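## Task

Scene 1: Take the foam block off the low shelf and set it completely inside the back tote (the front tote being the one closest to the open edge of the bench). Neither tote, nor the cartons beneath the bench, may be shifted or rotated. The robot must not topple or be left leaning. The block must stay in the tote without the robot holding it there.

## Robot and tools

ROBOT. A Hello Robot Stretch 3 with one arm. It has a two-wheel base (0.33 m long, 0.34 m wide) that can drive forward/back or spin in place but never slide sideways, a lift on a mast, and a telescoping arm that points out of the robot's RIGHT side. To move the gripper forward or back, drive the base. The spin pivot lies midway between the wheels, 0.05 m behind the front edge. With the arm in and the wrist folded, a spin sweeps a 0.28 m radius; an unfolded, level wrist reaches past that.

FRAME. Base frame: origin on the floor between the drive wheels, x forward, y left, z up. hand_pose is reported in it, at the point where closed fingertips meet. Odometry frame is the base frame at scene start; heading is positive to the left, -3.142 to 3.142.

execute_actions. Argument "actions": a list run in order; an empty list just returns the current state and images. Each action is {"robot": ..., "steps": n, "until": ...}. steps is 1 to 450 control steps at 30 per second (default 1); {"steps": n} alone only waits. "robot" may hold:
- "base" with exactly one key: translate_m (a relative drive in metres from where the base is when the command begins, forward positive, magnitude at most 1) or rotate_rad (a relative spin in radians, counter-clockwise/left positive, magnitude at most 3.2).
- "joints": absolute target positions by name; unnamed joints keep their targets. lift_m 0 to 1.1 (arm height on mast); arm_m 0 to 0.52 (extension); wrist_yaw_rad -1.345 to 4.42 (0 along the arm, positive swings toward the robot's front, 3.0 folded over the base); wrist_pitch_rad -1.57 to 0.451 (0 level, negative tips fingertips down); wrist_roll_rad -2.911 to 2.911 (0 fingers side by side); gripper_m -0.089 to 0.179 (bigger is wider; actual tip gap is about 0.007 less when nearly shut, 0.025 less when fully open, zero below 0.007); head_pan_rad -3.953 to 1.73 (0 forward, positive left, -1.57 looks along the arm); head_tilt_rad -1.53 to 0.419 (negative looks down).
- "contact_limits": {"arm_m": effort percent 1 to 100}, the effort at which that arm move halts; lower is gentler, valid until the next arm command.
- a list of up to 8 such commands, run one after another, which may include {"pause_s": s} with s at most 15.
- {"stop": true}: brakes everything and clears the queue.
Base and joint motions begin together and keep running across later actions and during thinking. A new command takes over immediately and discards the rest of an older queue. Any out-of-range value rejects the entire call.
"until" ends an action early. {"robot": {"status": "ended"}} waits for all motion and the queue to finish. Fields can also be compared, e.g. {"robot": {"lift_m": [">", 0.3], "base_status": ["!=", "moving"]}}, using =, !=, <, <=, >, >=. {"any": {"status": "ended"}} fires when the first motion ends.

zoom_image: camera ("head_camera", "nav_camera" or "wrist_camera") and region [x0, y0, x1, y1] in pixels of that camera's last image, top-left origin, at most 504 by 504. head_camera and nav_camera move with head_pan_rad/head_tilt_rad; wrist_camera rides on the gripper. head_camera is 896x504, nav_camera 672x504 fisheye, wrist_camera 644x364.

finished_scene: {"scene": 1 or 2}. Irreversible; call only once everything has stopped and the object rests on its own. Its result gives the next task.

RESULTS. Each result is one snapshot plus one image per camera. base_status shows progress, e.g. moving (translate_m +0.12 of +0.30). joint_goals, joint_status, measured_speeds, motor_effort (percent, peak in brackets, noisy and biased), refusals, queue (idle/running/done/dropped/stopped) and queue_left appear. Status words: moving, done (within tolerance), off_target (blocked, may still push), contact_stop (lift or arm met resistance and went slack), time_out, stopped, not_commanded, torque_fault (a wrist servo shut off for 10 s). Lines "refused:", "dropped:" and "replaced:" explain rejected goals, abandoned queue items and how a replaced motion ended. "robot.on_its_own" flags targets the robot changed itself, slack or off joints, odd resting efforts and any base lean. lidar_m: 12 distances in metres, 30 degree sectors counter-clockwise from straight ahead (4th left, 7th behind, 10th right), plane 0.17 m high. wrist_depth_mm and head_depth_mm: 7x7 median depths.

GRIPPER. Close to a value below the object's width to grasp; open at least 0.02 above the touch value to let go. Readings and "done" do not prove a grasp; check images.

CAUTIONS. Fast base motion only when lift_m < 0.30, arm_m < 0.03 and wrist_yaw_rad > 2.54; otherwise 0.10 m/s and 0.63 rad/s. Fold or unfold the wrist only with lift_m 0.32 to 0.95, wrist_pitch_rad -0.4, roll near 0. Keep wrist_pitch_rad at -0.5 or below when yaw is under -0.4. Pushing something rigid with the gripper above about 0.45 m, pushing again after a contact_stop, or driving while gripping or snagged can tip the robot; if it leans, reverse the last move in small steps, free the gripper, and drop lift_m to about 0.2. Avoid drops, slams and hard pushes, and don't knock the totes or cartons.

Each tool is called after "Request:" in YAML: its name, and indented under it one key for each argument.

## Session

Request:
execute_actions:
  actions:
    - {"robot":{"joints":{"head_tilt_rad":-0.7}},"steps":60,"until":{"robot":{"status":"ended"}}}

Scene clock: 0.93 s.
robot.base_odometry: x=+0.000 y=+0.000 heading=+0.000 (m, m, rad; robot's odometry frame)
robot.turned_by_wheels: +0.000 (rad since the last result)
robot.turned_by_imu: +0.000 (rad since the last result)
robot.base_tilt: forward=+0.3 right=+1.8 (deg)
robot.lidar_m: 1.41 1.42 1.70 2.08 2.35 0.94 0.80 0.81 1.00 1.99 2.09 2.31
robot.head_depth_mm: 1889 2133 2436 2199 1718 1400 1181 / 1851 2105 2390 2211 1707 1404 1192 / 1816 2029 2314 2203 1704 1402 1190 / 1780 1975 2255 2197 1707 1399 1185 / 1731 1936 2166 2137 1710 1405 1185 / 1680 1597 1437 1649 1712 1415 1187 / 1656 1458 1400 1594 1711 1403 1189
robot.base_status: not_commanded
robot.joint_positions: lift_m=+0.567 arm_m=+0.002 wrist_yaw_rad=+2.916 wrist_pitch_rad=-0.348 wrist_roll_rad=+0.014 gripper_m=+0.037 head_pan_rad=-0.007 head_tilt_rad=-0.691
robot.joint_goals: lift_m=+0.567 arm_m=+0.002 wrist_yaw_rad=+2.916 wrist_pitch_rad=-0.348 wrist_roll_rad=+0.014 gripper_m=+0.037 head_pan_rad=-0.007 head_tilt_rad=-0.700
robot.joint_status: lift_m=not_commanded arm_m=not_commanded wrist_yaw_rad=not_commanded wrist_pitch_rad=not_commanded wrist_roll_rad=not_commanded gripper_m=not_commanded head_pan_rad=not_commanded head_tilt_rad=done
robot.measured_speeds: translate_m=+0.000 rotate_rad=+0.000 lift_m=+0.000 arm_m=+0.000 wrist_yaw_rad=+0.000 wrist_pitch_rad=+0.000 wrist_roll_rad=+0.000 head_pan_rad=+0.000 head_tilt_rad=+0.000
robot: refusals=0 queue=done queue_left=0
robot.motor_effort: left_wheel=+0(0) right_wheel=+0(0) lift_m=+30(29) arm_m=-1(0) wrist_yaw_rad=+0(0) wrist_pitch_rad=+4(4) wrist_roll_rad=+0(0) gripper_m=-1(0) head_pan_rad=-1(0) head_tilt_rad=-5(43) (%)
robot.hand_pose: x=+0.0308 y=+0.0797 z=+0.5961 quat_wxyz=(+0.201, +0.710, +0.042, +0.674) (m; robot's base frame)
robot.wrist_depth_mm: - - - - - - - / - - - - - - - / - - - - - - - / - - - - - - - / - - - - - - - / 975 - - 961 - 931 914 / 867 839 800 804 800 788 796
pictures: head_camera (sideways: a quarter turn clockwise sets it upright), nav_camera (sideways: a quarter turn counterclockwise sets it upright), wrist_camera
camera_calibration (this result's frames):
head_camera: T_world_to_cam=[[-0.609351, 0.0430068, -0.791733, 1.05645], [0.0579886, 0.998271, 0.00959544, -0.0167187], [0.790777, -0.0400645, -0.610792, 0.74278], [0, 0, 0, 1]] pos_world=[0.057345, 0.00101437, 1.29027]
nav_camera: T_world_to_cam=[[0.671264, 0.0344596, 0.740417, -0.92672], [0.00203756, -0.999001, 0.0446471, 0.0030491], [0.741215, -0.0284613, -0.670664, 0.826459], [0, 0, 0, 1]] pos_world=[0.00948434, 0.0585026, 1.2403]
wrist_camera: T_world_to_cam=[[0.972929, -0.225881, -0.0488508, 0.0197898], [-0.157607, -0.493923, -0.855102, 0.585713], [0.169023, 0.839653, -0.516153, 0.398484], [0, 0, 0, 1]] pos_world=[0.00570541, -0.0408211, 0.70749]
Images, in order (width x height): head_camera 896x504, nav_camera 672x504, wrist_camera 644x364.

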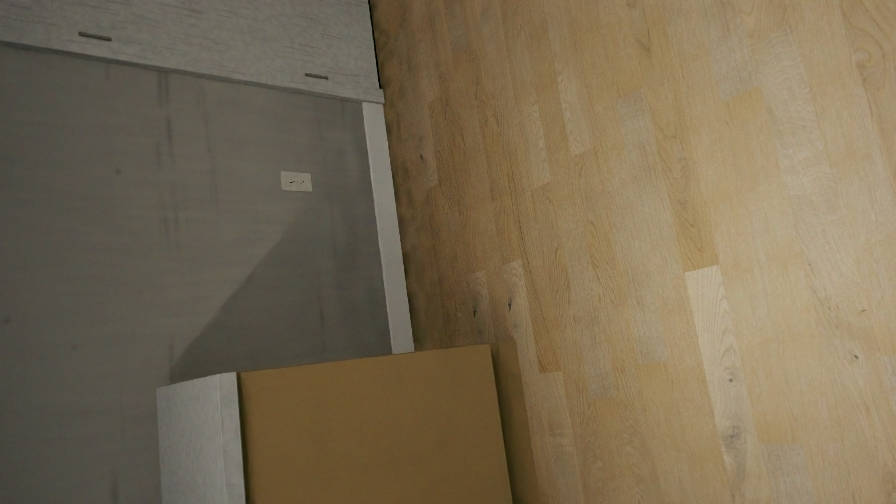

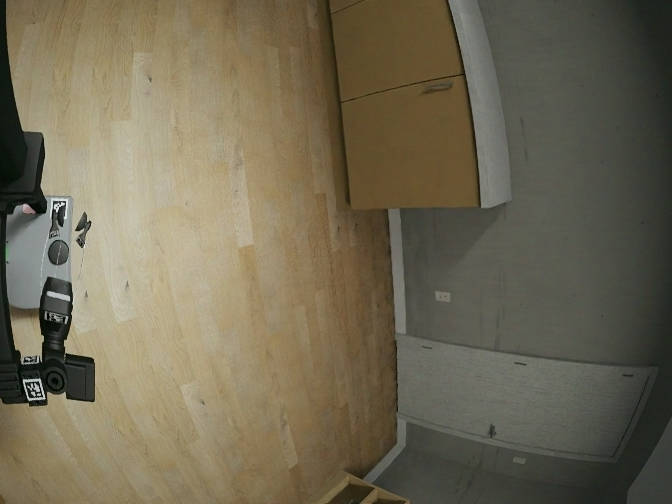

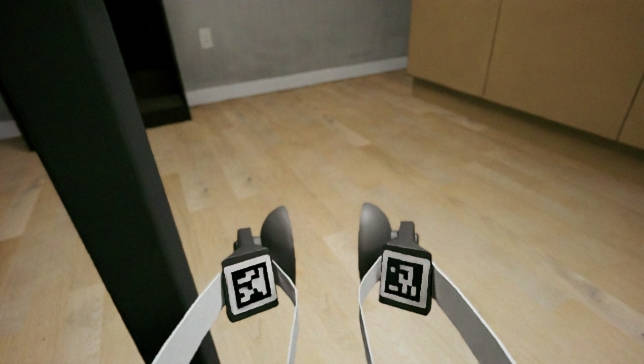

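Request:
execute_actions:
  actions:
    - {"robot":{"joints":{"head_pan_rad":-1.3,"head_tilt_rad":-0.55}},"steps":60,"until":{"robot":{"status":"ended"}}}

Request:
execute_actions:
  actions:
    - {"robot":{"joints":{"head_pan_rad":-2.8,"head_tilt_rad":-0.7}},"steps":60,"until":{"robot":{"status":"ended"}}}

Scene clock: 17.37 s.
robot.base_odometry: x=+0.000 y=+0.000 heading=+0.000 (m, m, rad; robot's odometry frame)
robot.turned_by_wheels: +0.000 (rad since the last result)
robot.turned_by_imu: -0.001 (rad since the last result)
robot.base_tilt: forward=+0.1 right=+1.7 (deg)
robot.lidar_m: 1.41 1.42 1.70 2.08 2.34 0.94 0.80 0.81 1.00 2.00 2.09 2.32
robot.head_depth_mm: 1961 2177 2373 2563 1950 1543 1267 / 1964 2157 2396 2588 1975 1539 1272 / 2004 2183 2420 2559 1970 1549 1272 / 2004 2188 2363 2401 1959 1545 1268 / 2030 2204 2389 2401 1955 1548 1271 / 2023 2214 2373 2366 1991 1546 1274 / 2046 2248 2386 2395 1984 1550 1275
robot.base_status: not_commanded
robot.joint_positions: lift_m=+0.567 arm_m=+0.002 wrist_yaw_rad=+2.916 wrist_pitch_rad=-0.348 wrist_roll_rad=+0.014 gripper_m=+0.037 head_pan_rad=-1.293 head_tilt_rad=-0.557
robot.joint_goals: lift_m=+0.567 arm_m=+0.002 wrist_yaw_rad=+2.916 wrist_pitch_rad=-0.348 wrist_roll_rad=+0.014 gripper_m=+0.037 head_pan_rad=-1.300 head_tilt_rad=-0.550
robot.joint_status: lift_m=not_commanded arm_m=not_commanded wrist_yaw_rad=not_commanded wrist_pitch_rad=not_commanded wrist_roll_rad=not_commanded gripper_m=not_commanded head_pan_rad=done head_tilt_rad=done
robot.measured_speeds: translate_m=+0.000 rotate_rad=+0.000 lift_m=+0.000 arm_m=+0.000 wrist_yaw_rad=+0.000 wrist_pitch_rad=+0.000 wrist_roll_rad=+0.000 head_pan_rad=+0.000 head_tilt_rad=+0.000
robot: refusals=0 queue=done queue_left=0
robot.motor_effort: left_wheel=+0(0) right_wheel=+0(0) lift_m=+30(30) arm_m=+0(0) wrist_yaw_rad=+0(0) wrist_pitch_rad=+4(4) wrist_roll_rad=-1(1) gripper_m=+0(0) head_pan_rad=-4(50) head_tilt_rad=+4(19) (%)
robot.hand_pose: x=+0.0308 y=+0.0797 z=+0.5961 quat_wxyz=(+0.201, +0.710, +0.042, +0.674) (m; robot's base frame)
robot.wrist_depth_mm: - - - - - - - / - - - - - - - / - - - - - - - / - - - - - - - / - - - - - - - / - - - 955 - 912 942 / 855 843 828 830 798 830 788
pictures: head_camera (sideways: a quarter turn clockwise sets it upright), nav_camera (sideways: a quarter turn counterclockwise sets it upright), wrist_camera
camera_calibration (this result's frames):
head_camera: T_world_to_cam=[[-0.099721, 0.489924, -0.866043, 1.15023], [0.973762, 0.226986, 0.0162824, -0.0310128], [0.204556, -0.841696, -0.499705, 0.60183], [0, 0, 0, 1]] pos_world=[0.0217928, -0.0499273, 1.29739]
nav_camera: T_world_to_cam=[[0.193211, -0.533592, 0.823377, -1.03195], [-0.959703, -0.27731, 0.0454895, 0.00781114], [0.204057, -0.798986, -0.565669, 0.693152], [0, 0, 0, 1]] pos_world=[0.0654368, 0.00534704, 1.24142]
wrist_camera: T_world_to_cam=[[0.972929, -0.225881, -0.0488507, 0.0197897], [-0.157607, -0.493923, -0.855102, 0.585713], [0.169023, 0.839653, -0.516153, 0.398484], [0, 0, 0, 1]] pos_world=[0.0057054, -0.0408211, 0.70749]
Images, in order (width x height): head_camera 896x504, nav_camera 672x504, wrist_camera 644x364.

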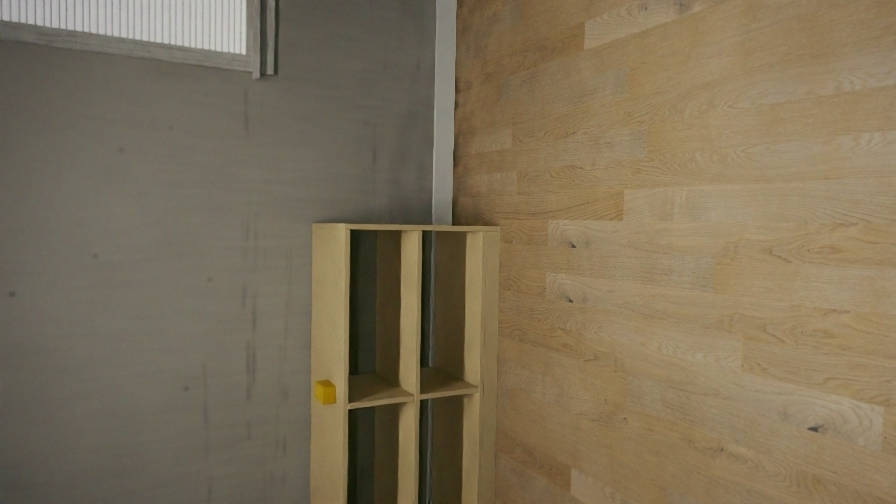

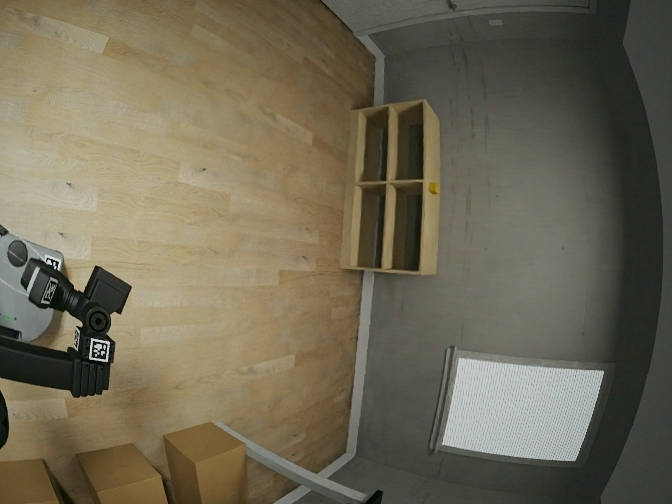

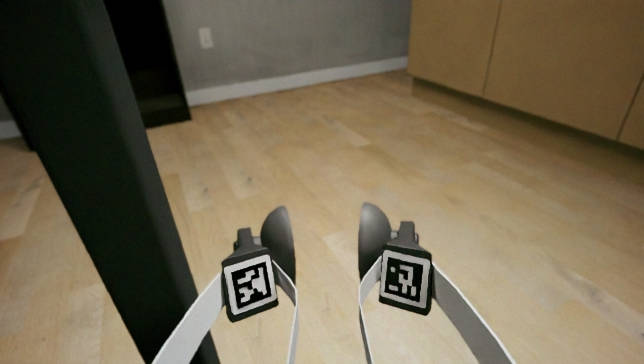

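Scene clock: 18.63 s.
robot.base_odometry: x=+0.000 y=+0.000 heading=+0.000 (m, m, rad; robot's odometry frame)
robot.turned_by_wheels: +0.000 (rad since the last result)
robot.turned_by_imu: +0.000 (rad since the last result)
robot.base_tilt: forward=+0.1 right=+1.7 (deg)
robot.lidar_m: 1.41 1.42 1.70 2.08 2.33 0.94 0.80 0.81 1.00 2.00 2.08 2.30
robot.head_depth_mm: 1395 1433 878 1914 1604 1330 1211 / 1418 1211 829 1733 1347 1302 1211 / 1434 1085 831 1976 1428 1330 1190 / 1448 1094 836 1871 1566 1357 1188 / 1473 1447 877 1733 1347 1338 1183 / 1498 1432 938 1871 1432 1380 1183 / 1500 1440 934 1739 1445 1402 1185
robot.base_status: not_commanded
robot.joint_positions: lift_m=+0.567 arm_m=+0.002 wrist_yaw_rad=+2.916 wrist_pitch_rad=-0.348 wrist_roll_rad=+0.014 gripper_m=+0.037 head_pan_rad=-2.793 head_tilt_rad=-0.691
robot.joint_goals: lift_m=+0.567 arm_m=+0.002 wrist_yaw_rad=+2.916 wrist_pitch_rad=-0.348 wrist_roll_rad=+0.014 gripper_m=+0.037 head_pan_rad=-2.800 head_tilt_rad=-0.700
robot.joint_status: lift_m=not_commanded arm_m=not_commanded wrist_yaw_rad=not_commanded wrist_pitch_rad=not_commanded wrist_roll_rad=not_commanded gripper_m=not_commanded head_pan_rad=done head_tilt_rad=done
robot.measured_speeds: translate_m=+0.000 rotate_rad=+0.000 lift_m=+0.000 arm_m=+0.000 wrist_yaw_rad=+0.000 wrist_pitch_rad=+0.000 wrist_roll_rad=+0.000 head_pan_rad=+0.000 head_tilt_rad=+0.000
robot: refusals=0 queue=done queue_left=0
robot.motor_effort: left_wheel=+0(0) right_wheel=+0(0) lift_m=+30(29) arm_m=+0(0) wrist_yaw_rad=+0(0) wrist_pitch_rad=+4(4) wrist_roll_rad=+0(0) gripper_m=+0(0) head_pan_rad=-4(51) head_tilt_rad=-5(21) (%)
robot.hand_pose: x=+0.0308 y=+0.0797 z=+0.5961 quat_wxyz=(+0.201, +0.710, +0.042, +0.674) (m; robot's base frame)
robot.wrist_depth_mm: - - - - - - - / - - - - - - - / - - - - - - - / - - - - - - - / - - - - - - - / - - - 947 - 945 909 / 867 845 836 833 823 815 774
pictures: head_camera (sideways: a quarter turn clockwise sets it upright), nav_camera (sideways: a quarter turn counterclockwise sets it upright), wrist_camera
camera_calibration (this result's frames):
head_camera: T_world_to_cam=[[0.586355, 0.172213, -0.791537, 1.0489], [0.293668, -0.955859, 0.00957914, -0.0181351], [-0.754949, -0.238066, -0.611046, 0.75254], [0, 0, 0, 1]] pos_world=[-0.0415728, -0.0188147, 1.29025]
nav_camera: T_world_to_cam=[[-0.617361, -0.266398, 0.740201, -0.918579], [-0.350199, 0.935611, 0.0446441, 0.00520166], [-0.704433, -0.231656, -0.670902, 0.835587], [0, 0, 0, 1]] pos_world=[0.023342, -0.0560054, 1.2403]
wrist_camera: T_world_to_cam=[[0.972929, -0.225881, -0.0488508, 0.0197898], [-0.157607, -0.493923, -0.855102, 0.585713], [0.169023, 0.839653, -0.516153, 0.398484], [0, 0, 0, 1]] pos_world=[0.00570541, -0.0408211, 0.70749]
Images, in order (width x height): head_camera 896x504, nav_camera 672x504, wrist_camera 644x364.

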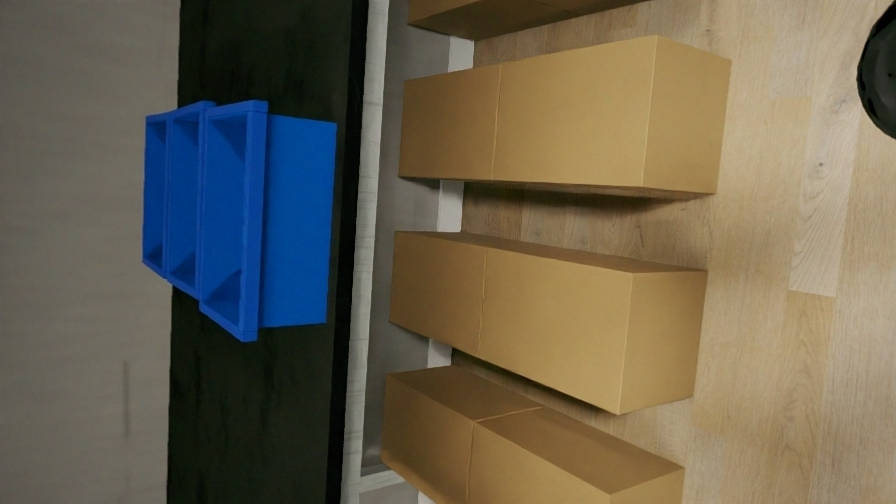

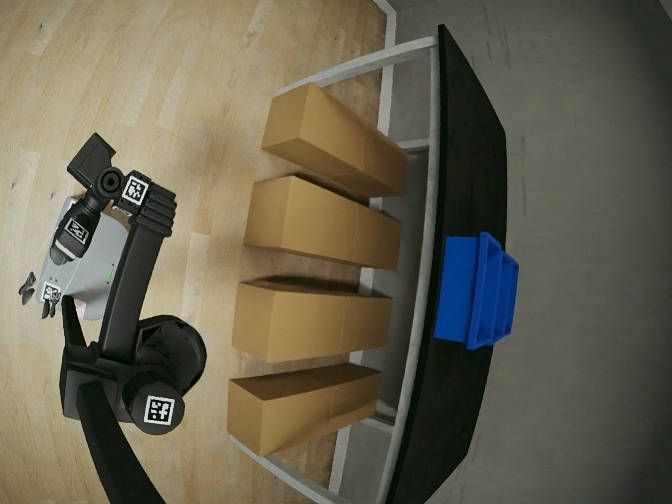

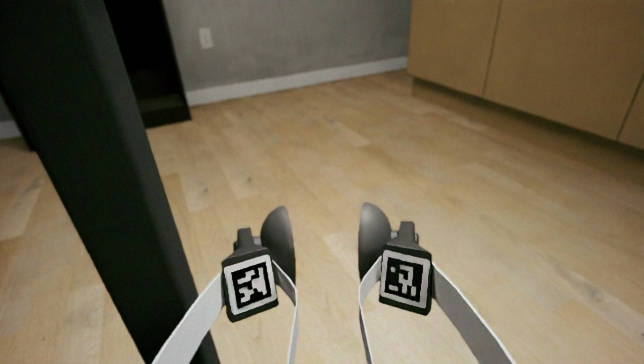

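Request:
execute_actions:
  actions:
    - {"robot":[{"joints":{"lift_m":0.28,"wrist_pitch_rad":-0.4,"head_pan_rad":-1.57,"head_tilt_rad":-0.8}},{"base":{"rotate_rad":-0.99}},{"base":{"translate_m":1}},{"base":{"translate_m":0.57}},{"base":{"rotate_rad":1.17}},{"joints":{"lift_m":0.75}},{"joints":{"wrist_yaw_rad":0,"gripper_m":0.15}}],"steps":450,"until":{"robot":{"status":"ended"}}}
    - {"steps":450,"until":{"robot":{"status":"ended"}}}

Scene clock: 60.60 s.
robot.base_odometry: x=+0.862 y=-1.312 heading=+0.180 (m, m, rad; robot's odometry frame)
robot.turned_by_wheels: +0.180 (rad since the last result)
robot.turned_by_imu: +0.178 (rad since the last result)
robot.base_tilt: forward=+0.3 right=+1.8 (deg)
robot.lidar_m: 1.46 1.49 1.63 3.03 2.03 1.48 2.02 1.35 0.76 0.53 0.95 0.83
robot.head_depth_mm: 770 873 1021 1010 897 1209 - / 759 872 1010 1013 891 1217 - / 759 866 1004 1007 894 1115 - / 756 861 1003 1008 893 1037 1136 / 755 858 995 1008 863 1186 1141 / 751 850 983 1006 869 1162 1139 / 744 849 975 1009 867 1163 1144
robot.base_status: done (rotate_rad +1.1699 of +1.1700)
robot.joint_positions: lift_m=+0.750 arm_m=+0.002 wrist_yaw_rad=+0.003 wrist_pitch_rad=-0.416 wrist_roll_rad=+0.014 gripper_m=+0.150 head_pan_rad=-1.577 head_tilt_rad=-0.791
robot.joint_goals: lift_m=+0.750 arm_m=+0.002 wrist_yaw_rad=+0.000 wrist_pitch_rad=-0.400 wrist_roll_rad=+0.014 gripper_m=+0.150 head_pan_rad=-1.570 head_tilt_rad=-0.800
robot.joint_status: lift_m=done arm_m=not_commanded wrist_yaw_rad=done wrist_pitch_rad=done wrist_roll_rad=not_commanded gripper_m=done head_pan_rad=done head_tilt_rad=done
robot.measured_speeds: translate_m=+0.000 rotate_rad=+0.000 lift_m=+0.000 arm_m=+0.000 wrist_yaw_rad=+0.000 wrist_pitch_rad=+0.000 wrist_roll_rad=+0.000 head_pan_rad=+0.000 head_tilt_rad=+0.000
robot: refusals=0 queue=done queue_left=0
robot.motor_effort: left_wheel=-2(8) right_wheel=+3(13) lift_m=+32(33) arm_m=-1(1) wrist_yaw_rad=-4(4) wrist_pitch_rad=+4(4) wrist_roll_rad=+0(0) gripper_m=+0(83) head_pan_rad=+4(52) head_tilt_rad=-5(18) (%)
robot.hand_pose: x=-0.0208 y=-0.3717 z=+0.7631 quat_wxyz=(+0.688, +0.146, -0.696, -0.146) (m; robot's base frame)
robot.wrist_depth_mm: 604 630 637 654 630 652 656 / 675 683 695 694 702 703 707 / 678 658 654 636 624 595 580 / 525 508 475 482 482 478 459 / 427 430 409 416 408 417 493 / 678 - 672 681 677 662 608 / 626 593 589 599 583 587 589
pictures: head_camera (sideways: a quarter turn clockwise sets it upright), nav_camera (sideways: a quarter turn counterclockwise sets it upright), wrist_camera
camera_calibration (this result's frames):
head_camera: T_world_to_cam=[[0.042628, 0.68518, -0.727126, 0.968262], [0.998345, -0.0573369, 0.00449914, -0.0158191], [-0.0386084, -0.726114, -0.68649, 0.846306], [0, 0, 0, 1]] pos_world=[0.00719232, -0.0498264, 1.2851]
nav_camera: T_world_to_cam=[[0.0349544, -0.741576, 0.669958, -0.831018], [-0.999023, -0.00779074, 0.0434994, 0.0106554], [-0.0270387, -0.670824, -0.741124, 0.922784], [0, 0, 0, 1]] pos_world=[0.0646435, 0.00284601, 1.24018]
wrist_camera: T_world_to_cam=[[-0.998816, 0.00243818, -0.0485809, 0.0198644], [0.0411947, 0.573491, -0.818176, 0.870137], [0.0258658, -0.819209, -0.572912, 0.296172], [0, 0, 0, 1]] pos_world=[-0.0236649, -0.256437, 0.882571]
Images, in order (width x height): head_camera 896x504, nav_camera 672x504, wrist_camera 644x364.

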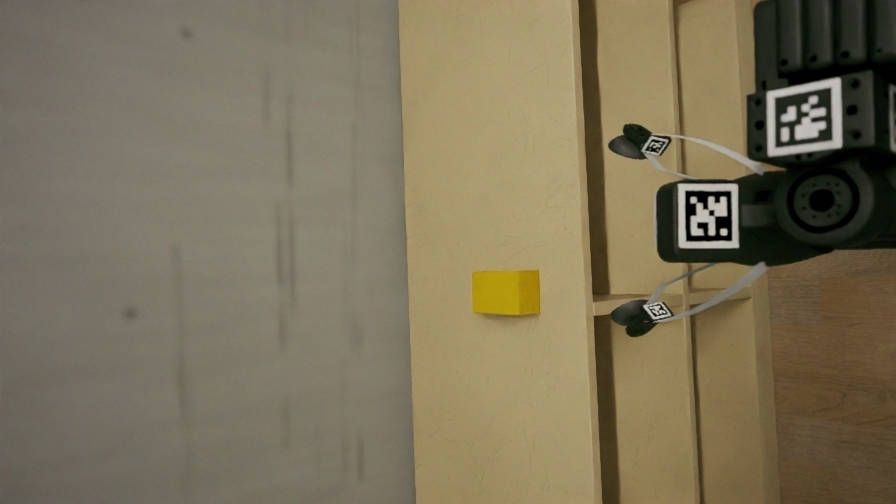

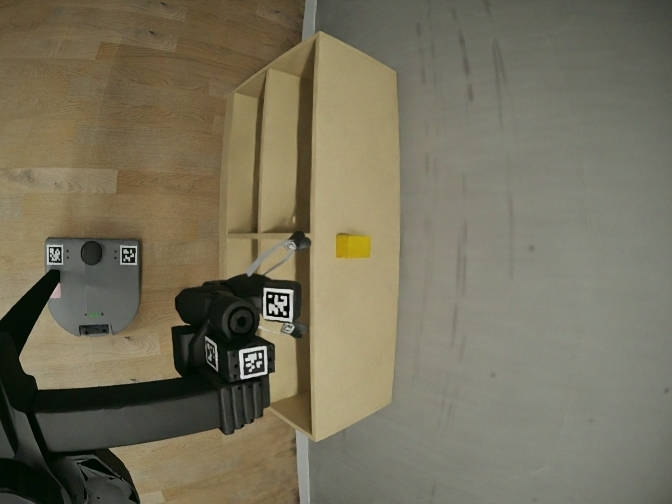

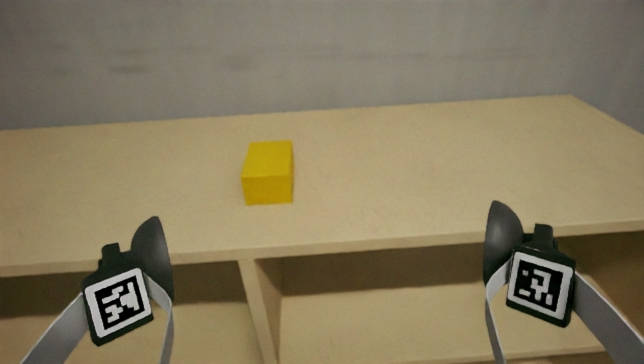

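Request:
execute_actions:
  actions:
    - {"robot":[{"base":{"translate_m":0.062},"joints":{"arm_m":0.24,"lift_m":0.67}},{"joints":{"lift_m":0.615}}],"steps":450,"until":{"robot":{"status":"ended"}}}

Scene clock: 75.83 s.
robot.base_odometry: x=+0.923 y=-1.301 heading=+0.180 (m, m, rad; robot's odometry frame)
robot.turned_by_wheels: +0.000 (rad since the last result)
robot.turned_by_imu: -0.001 (rad since the last result)
robot.base_tilt: forward=+0.2 right=+1.7 (deg)
robot.lidar_m: 1.40 1.43 1.60 2.81 2.08 1.54 2.03 0.80 0.82 0.53 0.86 0.79
robot.head_depth_mm: 768 871 1015 1013 894 1212 1162 / 764 868 1007 1011 893 - - / 761 868 1003 1009 - 1219 1140 / 755 858 997 1012 869 1186 1135 / 754 853 990 1010 869 1177 1141 / 750 853 981 1010 866 1158 1145 / 744 844 978 1008 867 1162 1139
robot.base_status: done (translate_m +0.0620 of +0.0620)
robot.joint_positions: lift_m=+0.615 arm_m=+0.240 wrist_yaw_rad=+0.002 wrist_pitch_rad=-0.416 wrist_roll_rad=+0.014 gripper_m=+0.150 head_pan_rad=-1.577 head_tilt_rad=-0.791
robot.joint_goals: lift_m=+0.615 arm_m=+0.240 wrist_yaw_rad=+0.000 wrist_pitch_rad=-0.400 wrist_roll_rad=+0.014 gripper_m=+0.150 head_pan_rad=-1.570 head_tilt_rad=-0.800
robot.joint_status: lift_m=done arm_m=done wrist_yaw_rad=done wrist_pitch_rad=done wrist_roll_rad=not_commanded gripper_m=done head_pan_rad=done head_tilt_rad=done
robot.measured_speeds: translate_m=+0.000 rotate_rad=+0.000 lift_m=+0.000 arm_m=+0.000 wrist_yaw_rad=+0.000 wrist_pitch_rad=+0.000 wrist_roll_rad=+0.000 head_pan_rad=+0.000 head_tilt_rad=+0.000
robot: refusals=0 queue=done queue_left=0
robot.motor_effort: left_wheel=-2(4) right_wheel=+2(9) lift_m=+26(32) arm_m=+3(3) wrist_yaw_rad=-2(3) wrist_pitch_rad=+4(4) wrist_roll_rad=+0(0) gripper_m=+0(0) head_pan_rad=+4(4) head_tilt_rad=-5(6) (%)
robot.hand_pose: x=-0.0211 y=-0.6094 z=+0.6283 quat_wxyz=(+0.688, +0.146, -0.696, -0.147) (m; robot's base frame)
robot.wrist_depth_mm: 392 397 401 403 409 421 421 / 425 427 422 423 419 406 390 / 339 328 320 213 305 298 291 / 260 253 242 164 239 236 230 / 211 214 191 155 197 199 192 / 183 - 169 167 168 163 167 / - 148 150 148 146 143 143
pictures: head_camera (sideways: a quarter turn clockwise sets it upright), nav_camera (sideways: a quarter turn counterclockwise sets it upright), wrist_camera
camera_calibration (this result's frames):
head_camera: T_world_to_cam=[[0.042628, 0.68518, -0.727126, 0.968262], [0.998345, -0.0573369, 0.00449914, -0.0158191], [-0.0386084, -0.726114, -0.68649, 0.846306], [0, 0, 0, 1]] pos_world=[0.00719232, -0.0498264, 1.2851]
nav_camera: T_world_to_cam=[[0.0349544, -0.741576, 0.669958, -0.831018], [-0.999023, -0.00779074, 0.0434994, 0.0106554], [-0.0270387, -0.670824, -0.741124, 0.922784], [0, 0, 0, 1]] pos_world=[0.0646435, 0.00284601, 1.24018]
wrist_camera: T_world_to_cam=[[-0.998812, 0.00376741, -0.04858, 0.0144097], [0.0419526, 0.573587, -0.818069, 0.896193], [0.0247829, -0.819136, -0.573064, 0.0243898], [0, 0, 0, 1]] pos_world=[-0.0238095, -0.494121, 0.747825]
Images, in order (width x height): head_camera 896x504, nav_camera 672x504, wrist_camera 644x364.

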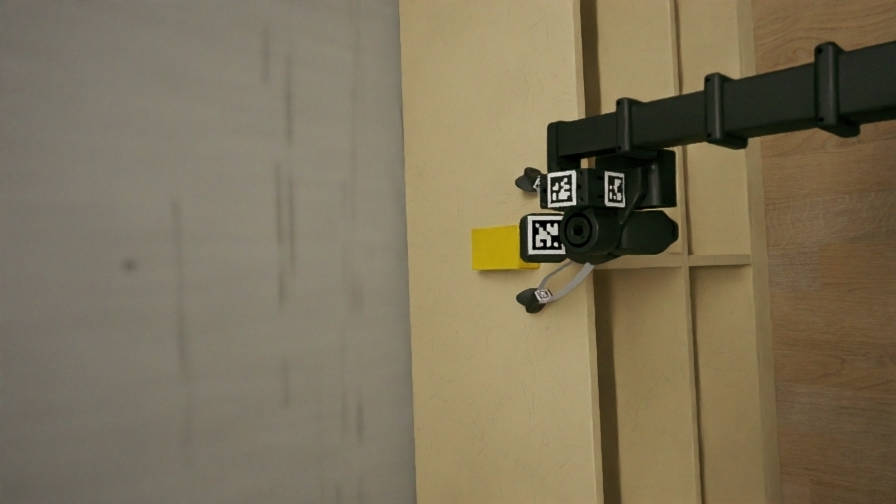

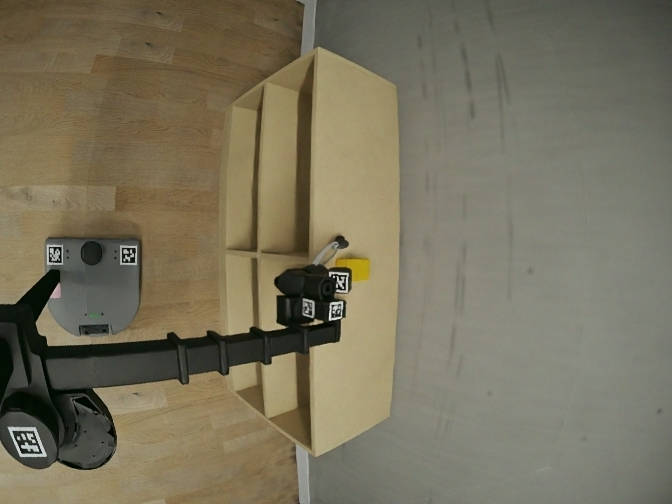

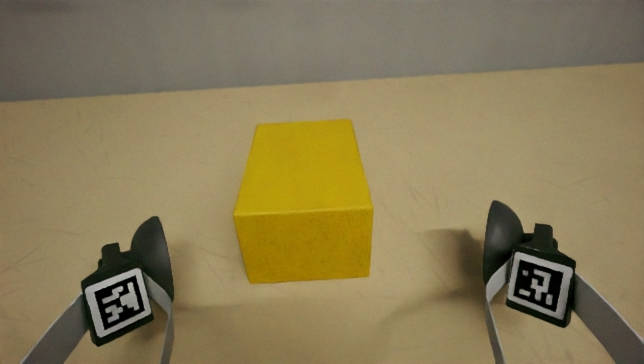

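Request:
execute_actions:
  actions:
    - {"robot":[{"base":{"translate_m":0.008},"joints":{"arm_m":0.285,"lift_m":0.607}},{"joints":{"gripper_m":0.02}},{"joints":{"lift_m":0.66}},{"joints":{"lift_m":0.8,"arm_m":0}}],"steps":450,"until":{"robot":{"status":"ended"}}}

Scene clock: 87.97 s.
robot.base_odometry: x=+0.930 y=-1.300 heading=+0.180 (m, m, rad; robot's odometry frame)
robot.turned_by_wheels: +0.000 (rad since the last result)
robot.turned_by_imu: -0.002 (rad since the last result)
robot.base_tilt: forward=+0.3 right=+1.7 (deg)
robot.lidar_m: 1.39 1.42 1.59 2.77 2.10 1.55 2.03 0.80 0.84 0.53 0.84 0.78
robot.head_depth_mm: 767 874 1016 1012 892 1143 - / 763 870 1008 1012 892 1039 - / 758 864 1005 1006 854 - - / 756 860 999 1009 845 1035 1146 / 753 855 992 1005 869 1185 1143 / 747 849 985 1012 869 1169 1145 / 745 848 972 1011 867 1161 1154
robot.base_status: done (translate_m +0.0080 of +0.0080)
robot.joint_positions: lift_m=+0.800 arm_m=+0.002 wrist_yaw_rad=-0.002 wrist_pitch_rad=-0.417 wrist_roll_rad=+0.014 gripper_m=+0.041 head_pan_rad=-1.577 head_tilt_rad=-0.791
robot.joint_goals: lift_m=+0.800 arm_m=+0.000 wrist_yaw_rad=+0.000 wrist_pitch_rad=-0.400 wrist_roll_rad=+0.014 gripper_m=+0.040 head_pan_rad=-1.570 head_tilt_rad=-0.800
robot.joint_status: lift_m=done arm_m=done wrist_yaw_rad=done wrist_pitch_rad=done wrist_roll_rad=not_commanded gripper_m=done head_pan_rad=done head_tilt_rad=done
robot.measured_speeds: translate_m=+0.000 rotate_rad=+0.000 lift_m=+0.000 arm_m=+0.000 wrist_yaw_rad=+0.000 wrist_pitch_rad=+0.000 wrist_roll_rad=+0.000 head_pan_rad=+0.000 head_tilt_rad=+0.000
robot: refusals=0 queue=done queue_left=0
robot.on_its_own: gripper_m is held at +0.040, not at your +0.020, by its stall guard, which is still easing
robot.motor_effort: left_wheel=-1(4) right_wheel=+3(11) lift_m=+33(32) arm_m=-3(6) wrist_yaw_rad=+2(2) wrist_pitch_rad=+4(7) wrist_roll_rad=-1(0) gripper_m=-23(100) head_pan_rad=+4(4) head_tilt_rad=-5(5) (%)
robot.hand_pose: x=-0.0219 y=-0.3717 z=+0.8126 quat_wxyz=(+0.687, +0.145, -0.696, -0.149) (m; robot's base frame)
robot.wrist_depth_mm: 606 630 622 650 641 668 662 / 668 677 687 684 701 711 709 / 727 724 735 732 729 704 706 / 621 603 597 173 581 558 549 / 500 491 296 137 148 468 459 / 432 433 116 114 113 698 694 / 678 663 631 114 120 636 626
pictures: head_camera (sideways: a quarter turn clockwise sets it upright), nav_camera (sideways: a quarter turn counterclockwise sets it upright), wrist_camera
camera_calibration (this result's frames):
head_camera: T_world_to_cam=[[0.0426279, 0.68518, -0.727126, 0.968263], [0.998345, -0.0573366, 0.00449915, -0.0158192], [-0.0386082, -0.726114, -0.68649, 0.846306], [0, 0, 0, 1]] pos_world=[0.00719233, -0.0498264, 1.2851]
nav_camera: T_world_to_cam=[[0.0349545, -0.741576, 0.669958, -0.831018], [-0.999023, -0.00779097, 0.0434994, 0.0106554], [-0.0270385, -0.670824, -0.741123, 0.922784], [0, 0, 0, 1]] pos_world=[0.0646435, 0.00284601, 1.24018]
wrist_camera: T_world_to_cam=[[-0.998791, 0.00763489, -0.0485706, 0.0230495], [0.0441278, 0.574846, -0.817071, 0.910383], [0.0216823, -0.818226, -0.574488, 0.326175], [0, 0, 0, 1]] pos_world=[-0.0242238, -0.256621, 0.93235]
Images, in order (width x height): head_camera 896x504, nav_camera 672x504, wrist_camera 644x364.

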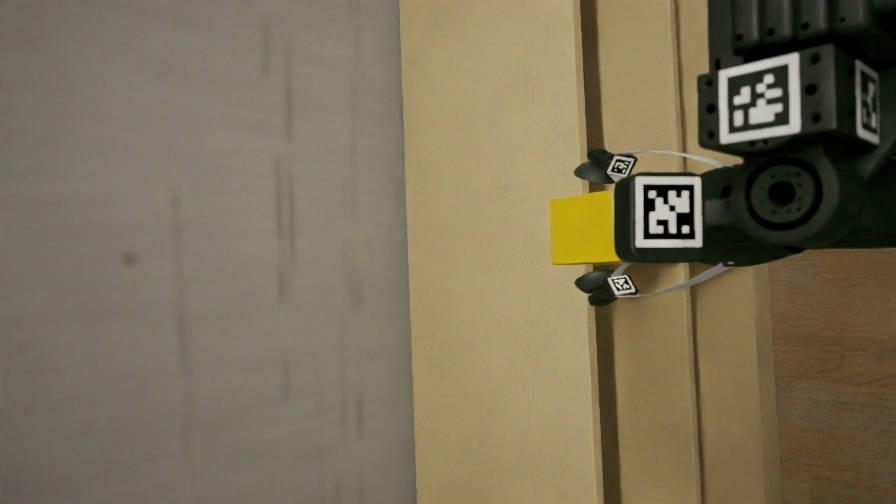

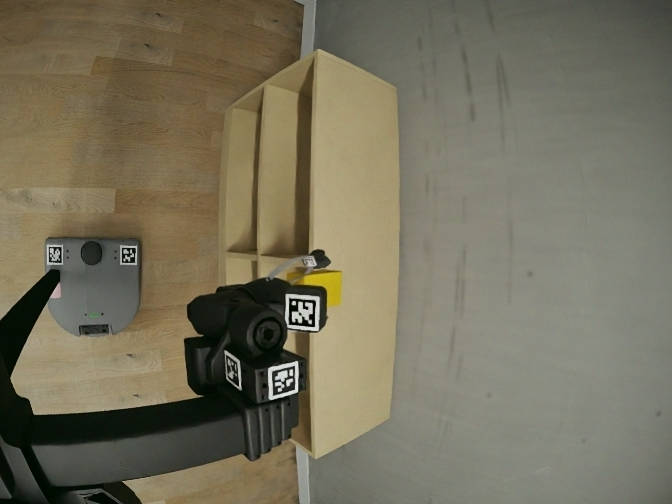

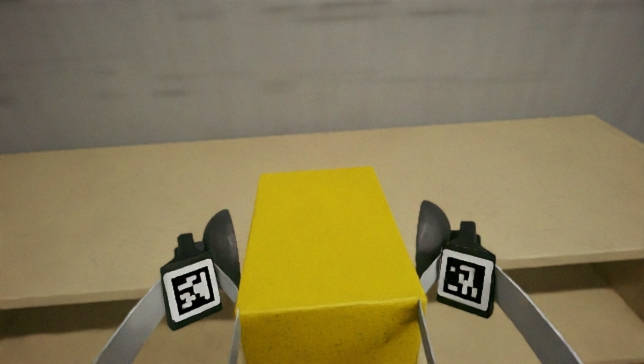

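Request:
execute_actions:
  actions:
    - {"robot":[{"joints":{"wrist_yaw_rad":2.6,"lift_m":0.5,"gripper_m":0.03},"base":{"rotate_rad":1.0}},{"joints":{"lift_m":0.29},"base":{"rotate_rad":1.266}},{"base":{"translate_m":1}},{"base":{"translate_m":0.765}},{"base":{"rotate_rad":2.447}},{"joints":{"lift_m":0.88,"head_tilt_rad":-0.5}},{"joints":{"wrist_yaw_rad":1.6}},{"joints":{"lift_m":1.09}}],"steps":450,"until":{"robot":{"status":"ended"}}}
    - {"steps":450,"until":{"robot":{"status":"ended"}}}

Scene clock: 144.83 s.
robot.base_odometry: x=-0.424 y=-0.169 heading=-1.391 (m, m, rad; robot's odometry frame)
robot.turned_by_wheels: +4.713 (rad since the last result)
robot.turned_by_imu: +4.643 (rad since the last result)
robot.base_tilt: forward=+0.2 right=+1.5 (deg)
robot.lidar_m: 2.05 1.97 2.62 1.87 1.93 2.59 2.16 0.49 0.36 0.34 0.35 0.47
robot.head_depth_mm: 1054 1114 - - - - 1036 / 1046 1109 - - - - 1016 / 1046 1103 - - - - 1016 / 1040 1133 1187 741 584 - - / 1033 1122 1194 746 581 - - / 1029 1118 1207 746 560 - - / 1028 1117 1202 887 468 - -
robot.base_status: done (rotate_rad +2.4469 of +2.4470)
robot.joint_positions: lift_m=+1.090 arm_m=+0.002 wrist_yaw_rad=+1.603 wrist_pitch_rad=-0.418 wrist_roll_rad=+0.014 gripper_m=+0.047 head_pan_rad=-1.577 head_tilt_rad=-0.508
robot.joint_goals: lift_m=+1.090 arm_m=+0.000 wrist_yaw_rad=+1.600 wrist_pitch_rad=-0.400 wrist_roll_rad=+0.014 gripper_m=+0.046 head_pan_rad=-1.570 head_tilt_rad=-0.500
robot.joint_status: lift_m=done arm_m=done wrist_yaw_rad=done wrist_pitch_rad=done wrist_roll_rad=not_commanded gripper_m=done head_pan_rad=done head_tilt_rad=done
robot.measured_speeds: translate_m=+0.000 rotate_rad=+0.000 lift_m=+0.000 arm_m=+0.000 wrist_yaw_rad=+0.000 wrist_pitch_rad=+0.000 wrist_roll_rad=+0.000 head_pan_rad=+0.000 head_tilt_rad=+0.000
robot: refusals=0 queue=done queue_left=0
robot.on_its_own: gripper_m is held at +0.046, not at your +0.030, by its stall guard, which is not easing now
robot.motor_effort: left_wheel=-1(6) right_wheel=+3(14) lift_m=+32(34) arm_m=-3(3) wrist_yaw_rad=-4(5) wrist_pitch_rad=+5(5) wrist_roll_rad=+0(0) gripper_m=-20(82) head_pan_rad=+4(4) head_tilt_rad=+4(31) (%)
robot.hand_pose: x=+0.2029 y=-0.1401 z=+1.1025 quat_wxyz=(+0.584, +0.602, -0.379, +0.391) (m; robot's base frame)
robot.wrist_depth_mm: - - - - - - - / - - - - - - - / - - - - 775 671 663 / - - - 175 956 531 522 / - - - 138 148 442 431 / - - 115 114 113 386 370 / - - - 114 121 - 321
pictures: head_camera (sideways: a quarter turn clockwise sets it upright), nav_camera (sideways: a quarter turn counterclockwise sets it upright), wrist_camera
camera_calibration (this result's frames):
head_camera: T_world_to_cam=[[0.0412396, 0.454871, -0.889602, 1.1801], [0.998367, -0.0539777, 0.0186818, -0.0342878], [-0.0395209, -0.88892, -0.456354, 0.546912], [0, 0, 0, 1]] pos_world=[0.00717961, -0.0524811, 1.30004]
nav_camera: T_world_to_cam=[[0.0362656, -0.525001, 0.850329, -1.06613], [-0.998948, 0.0048443, 0.0455949, 0.00791034], [-0.0280566, -0.851088, -0.524273, 0.640709], [0, 0, 0, 1]] pos_world=[0.064542, -0.0144576, 1.24211]
wrist_camera: T_world_to_cam=[[0.0265522, -0.998468, -0.0485429, -0.0891003], [-0.576629, 0.0243688, -0.816642, 1.05248], [0.816574, 0.0496749, -0.575099, 0.638314], [0, 0, 0, 1]] pos_world=[0.088027, -0.14632, 1.22227]
Images, in order (width x height): head_camera 896x504, nav_camera 672x504, wrist_camera 644x364.

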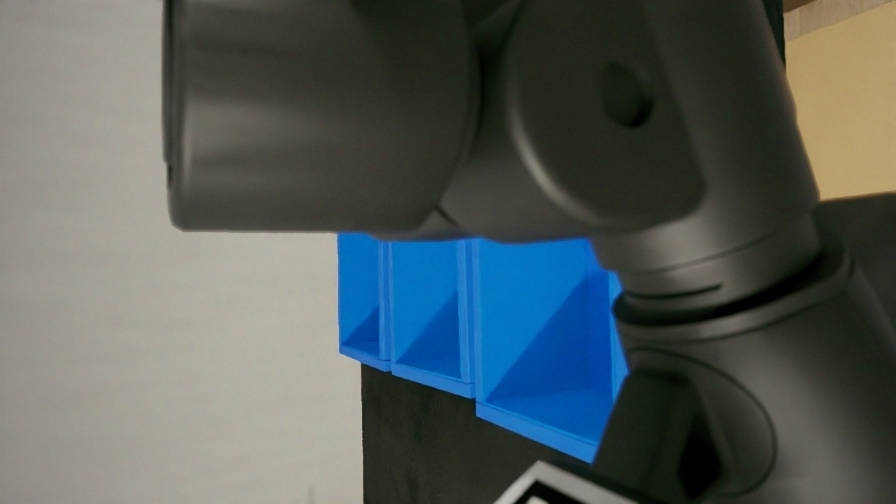

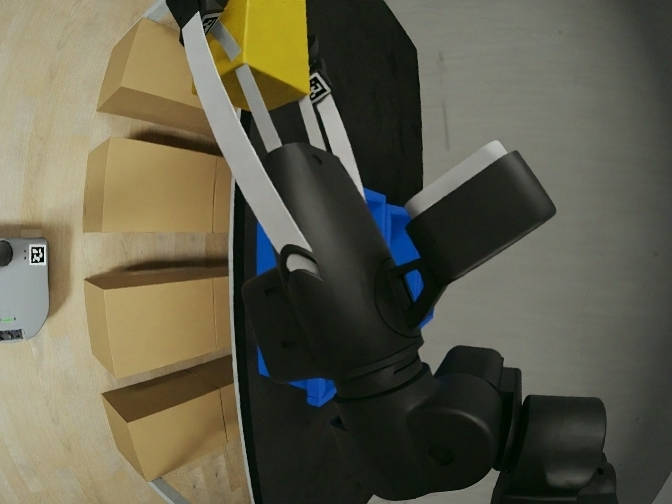

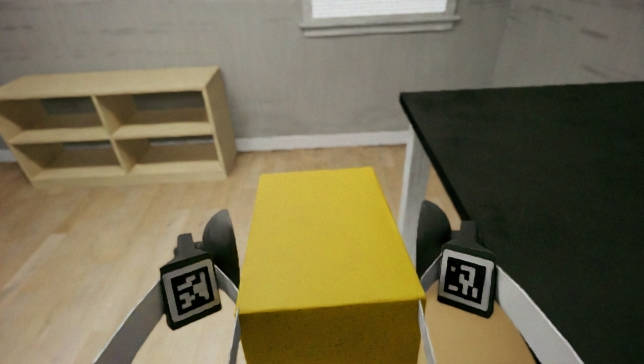

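Request:
execute_actions:
  actions:
    - {"robot":[{"joints":{"wrist_yaw_rad":0,"lift_m":1.1,"wrist_pitch_rad":-0.3},"base":{"rotate_rad":0.05}},{"joints":{"arm_m":0.47}}],"steps":450,"until":{"robot":{"status":"ended"}}}

Scene clock: 160.20 s.
robot.base_odometry: x=-0.424 y=-0.169 heading=-1.341 (m, m, rad; robot's odometry frame)
robot.turned_by_wheels: +0.050 (rad since the last result)
robot.turned_by_imu: +0.048 (rad since the last result)
robot.base_tilt: forward=+0.1 right=+1.8 (deg)
robot.lidar_m: 1.98 2.20 2.59 1.87 1.96 2.24 2.15 0.47 0.36 0.34 0.35 0.62
robot.head_depth_mm: 1018 1153 1213 879 466 430 990 / 1041 1150 1199 689 573 430 987 / 1042 - 1182 742 574 430 1044 / 1042 1111 958 740 576 431 1205 / 1039 1124 1200 664 577 432 989 / 1040 1131 1217 885 457 435 1014 / 1036 1129 1221 887 621 478 1246
robot.base_status: done (rotate_rad +0.0499 of +0.0500)
robot.joint_positions: lift_m=+1.099 arm_m=+0.470 wrist_yaw_rad=+0.002 wrist_pitch_rad=-0.325 wrist_roll_rad=+0.014 gripper_m=+0.047 head_pan_rad=-1.577 head_tilt_rad=-0.507
robot.joint_goals: lift_m=+1.100 arm_m=+0.470 wrist_yaw_rad=+0.000 wrist_pitch_rad=-0.300 wrist_roll_rad=+0.014 gripper_m=+0.046 head_pan_rad=-1.570 head_tilt_rad=-0.500
robot.joint_status: lift_m=done arm_m=done wrist_yaw_rad=done wrist_pitch_rad=done wrist_roll_rad=not_commanded gripper_m=done head_pan_rad=done head_tilt_rad=done
robot.measured_speeds: translate_m=+0.000 rotate_rad=+0.000 lift_m=+0.000 arm_m=+0.000 wrist_yaw_rad=+0.000 wrist_pitch_rad=+0.000 wrist_roll_rad=+0.000 head_pan_rad=+0.000 head_tilt_rad=+0.000
robot: refusals=0 queue=done queue_left=0
robot.on_its_own: gripper_m is held at +0.046, not at your +0.030, by its stall guard, which is not easing now
robot.motor_effort: left_wheel=-1(5) right_wheel=+3(8) lift_m=+33(36) arm_m=+3(3) wrist_yaw_rad=-3(6) wrist_pitch_rad=+7(7) wrist_roll_rad=+0(0) gripper_m=-20(20) head_pan_rad=+4(3) head_tilt_rad=+4(5) (%)
robot.hand_pose: x=-0.0211 y=-0.8499 z=+1.1327 quat_wxyz=(+0.693, +0.114, -0.702, -0.115) (m; robot's base frame)
robot.wrist_depth_mm: 510 512 506 505 503 509 503 / 546 545 540 545 540 547 538 / 582 603 582 597 578 586 580 / 635 645 626 174 630 624 611 / 567 557 239 138 148 522 510 / 463 459 116 114 114 287 421 / 387 367 264 113 121 346 253
pictures: head_camera (sideways: a quarter turn clockwise sets it upright), nav_camera (sideways: a quarter turn counterclockwise sets it upright), wrist_camera
camera_calibration (this result's frames):
head_camera: T_world_to_cam=[[0.041238, 0.454604, -0.889738, 1.18027], [0.998367, -0.053972, 0.0186962, -0.0343066], [-0.0395216, -0.889057, -0.456088, 0.546565], [0, 0, 0, 1]] pos_world=[0.00717961, -0.0524817, 1.30006]
nav_camera: T_world_to_cam=[[0.0362671, -0.524746, 0.850486, -1.06634], [-0.998948, 0.00485783, 0.0455952, 0.00790993], [-0.0280574, -0.851245, -0.524018, 0.640378], [0, 0, 0, 1]] pos_world=[0.0645419, -0.0144755, 1.24211]
wrist_camera: T_world_to_cam=[[-0.998805, -0.000671447, -0.0488707, 0.0363976], [0.0420742, 0.497003, -0.866728, 1.43681], [0.0248708, -0.867749, -0.496381, -0.0116841], [0, 0, 0, 1]] pos_world=[-0.0238078, -0.724211, 1.2413]
Images, in order (width x height): head_camera 896x504, nav_camera 672x504, wrist_camera 644x364.

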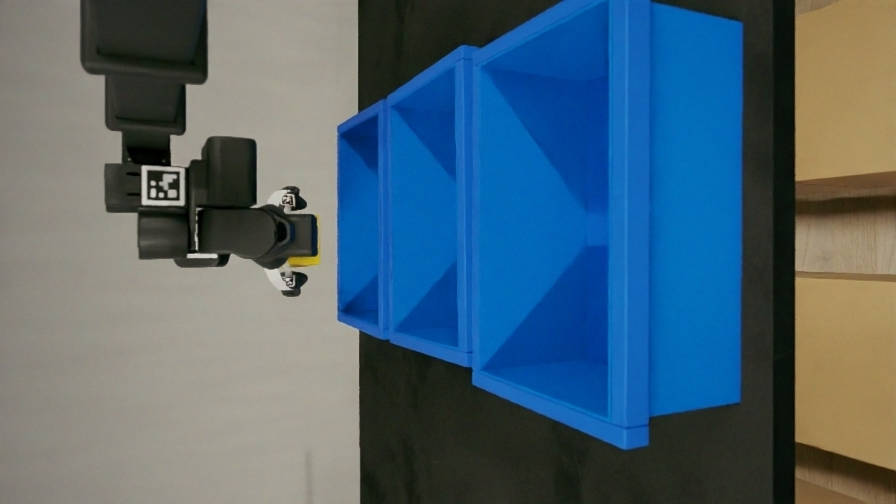

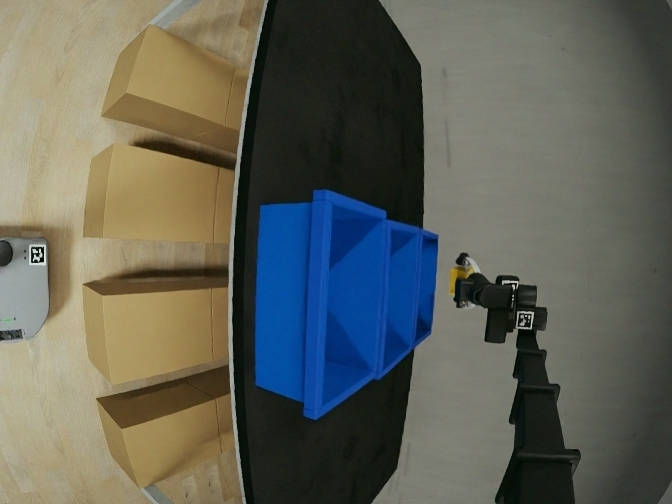

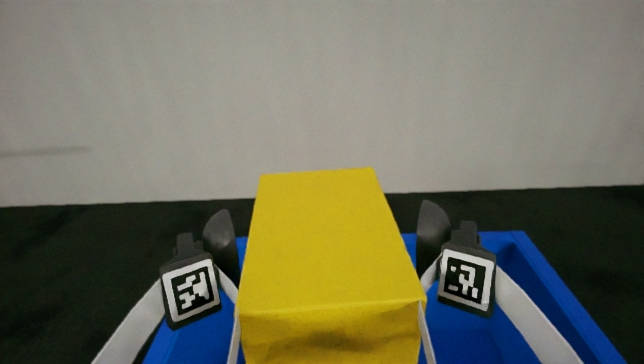

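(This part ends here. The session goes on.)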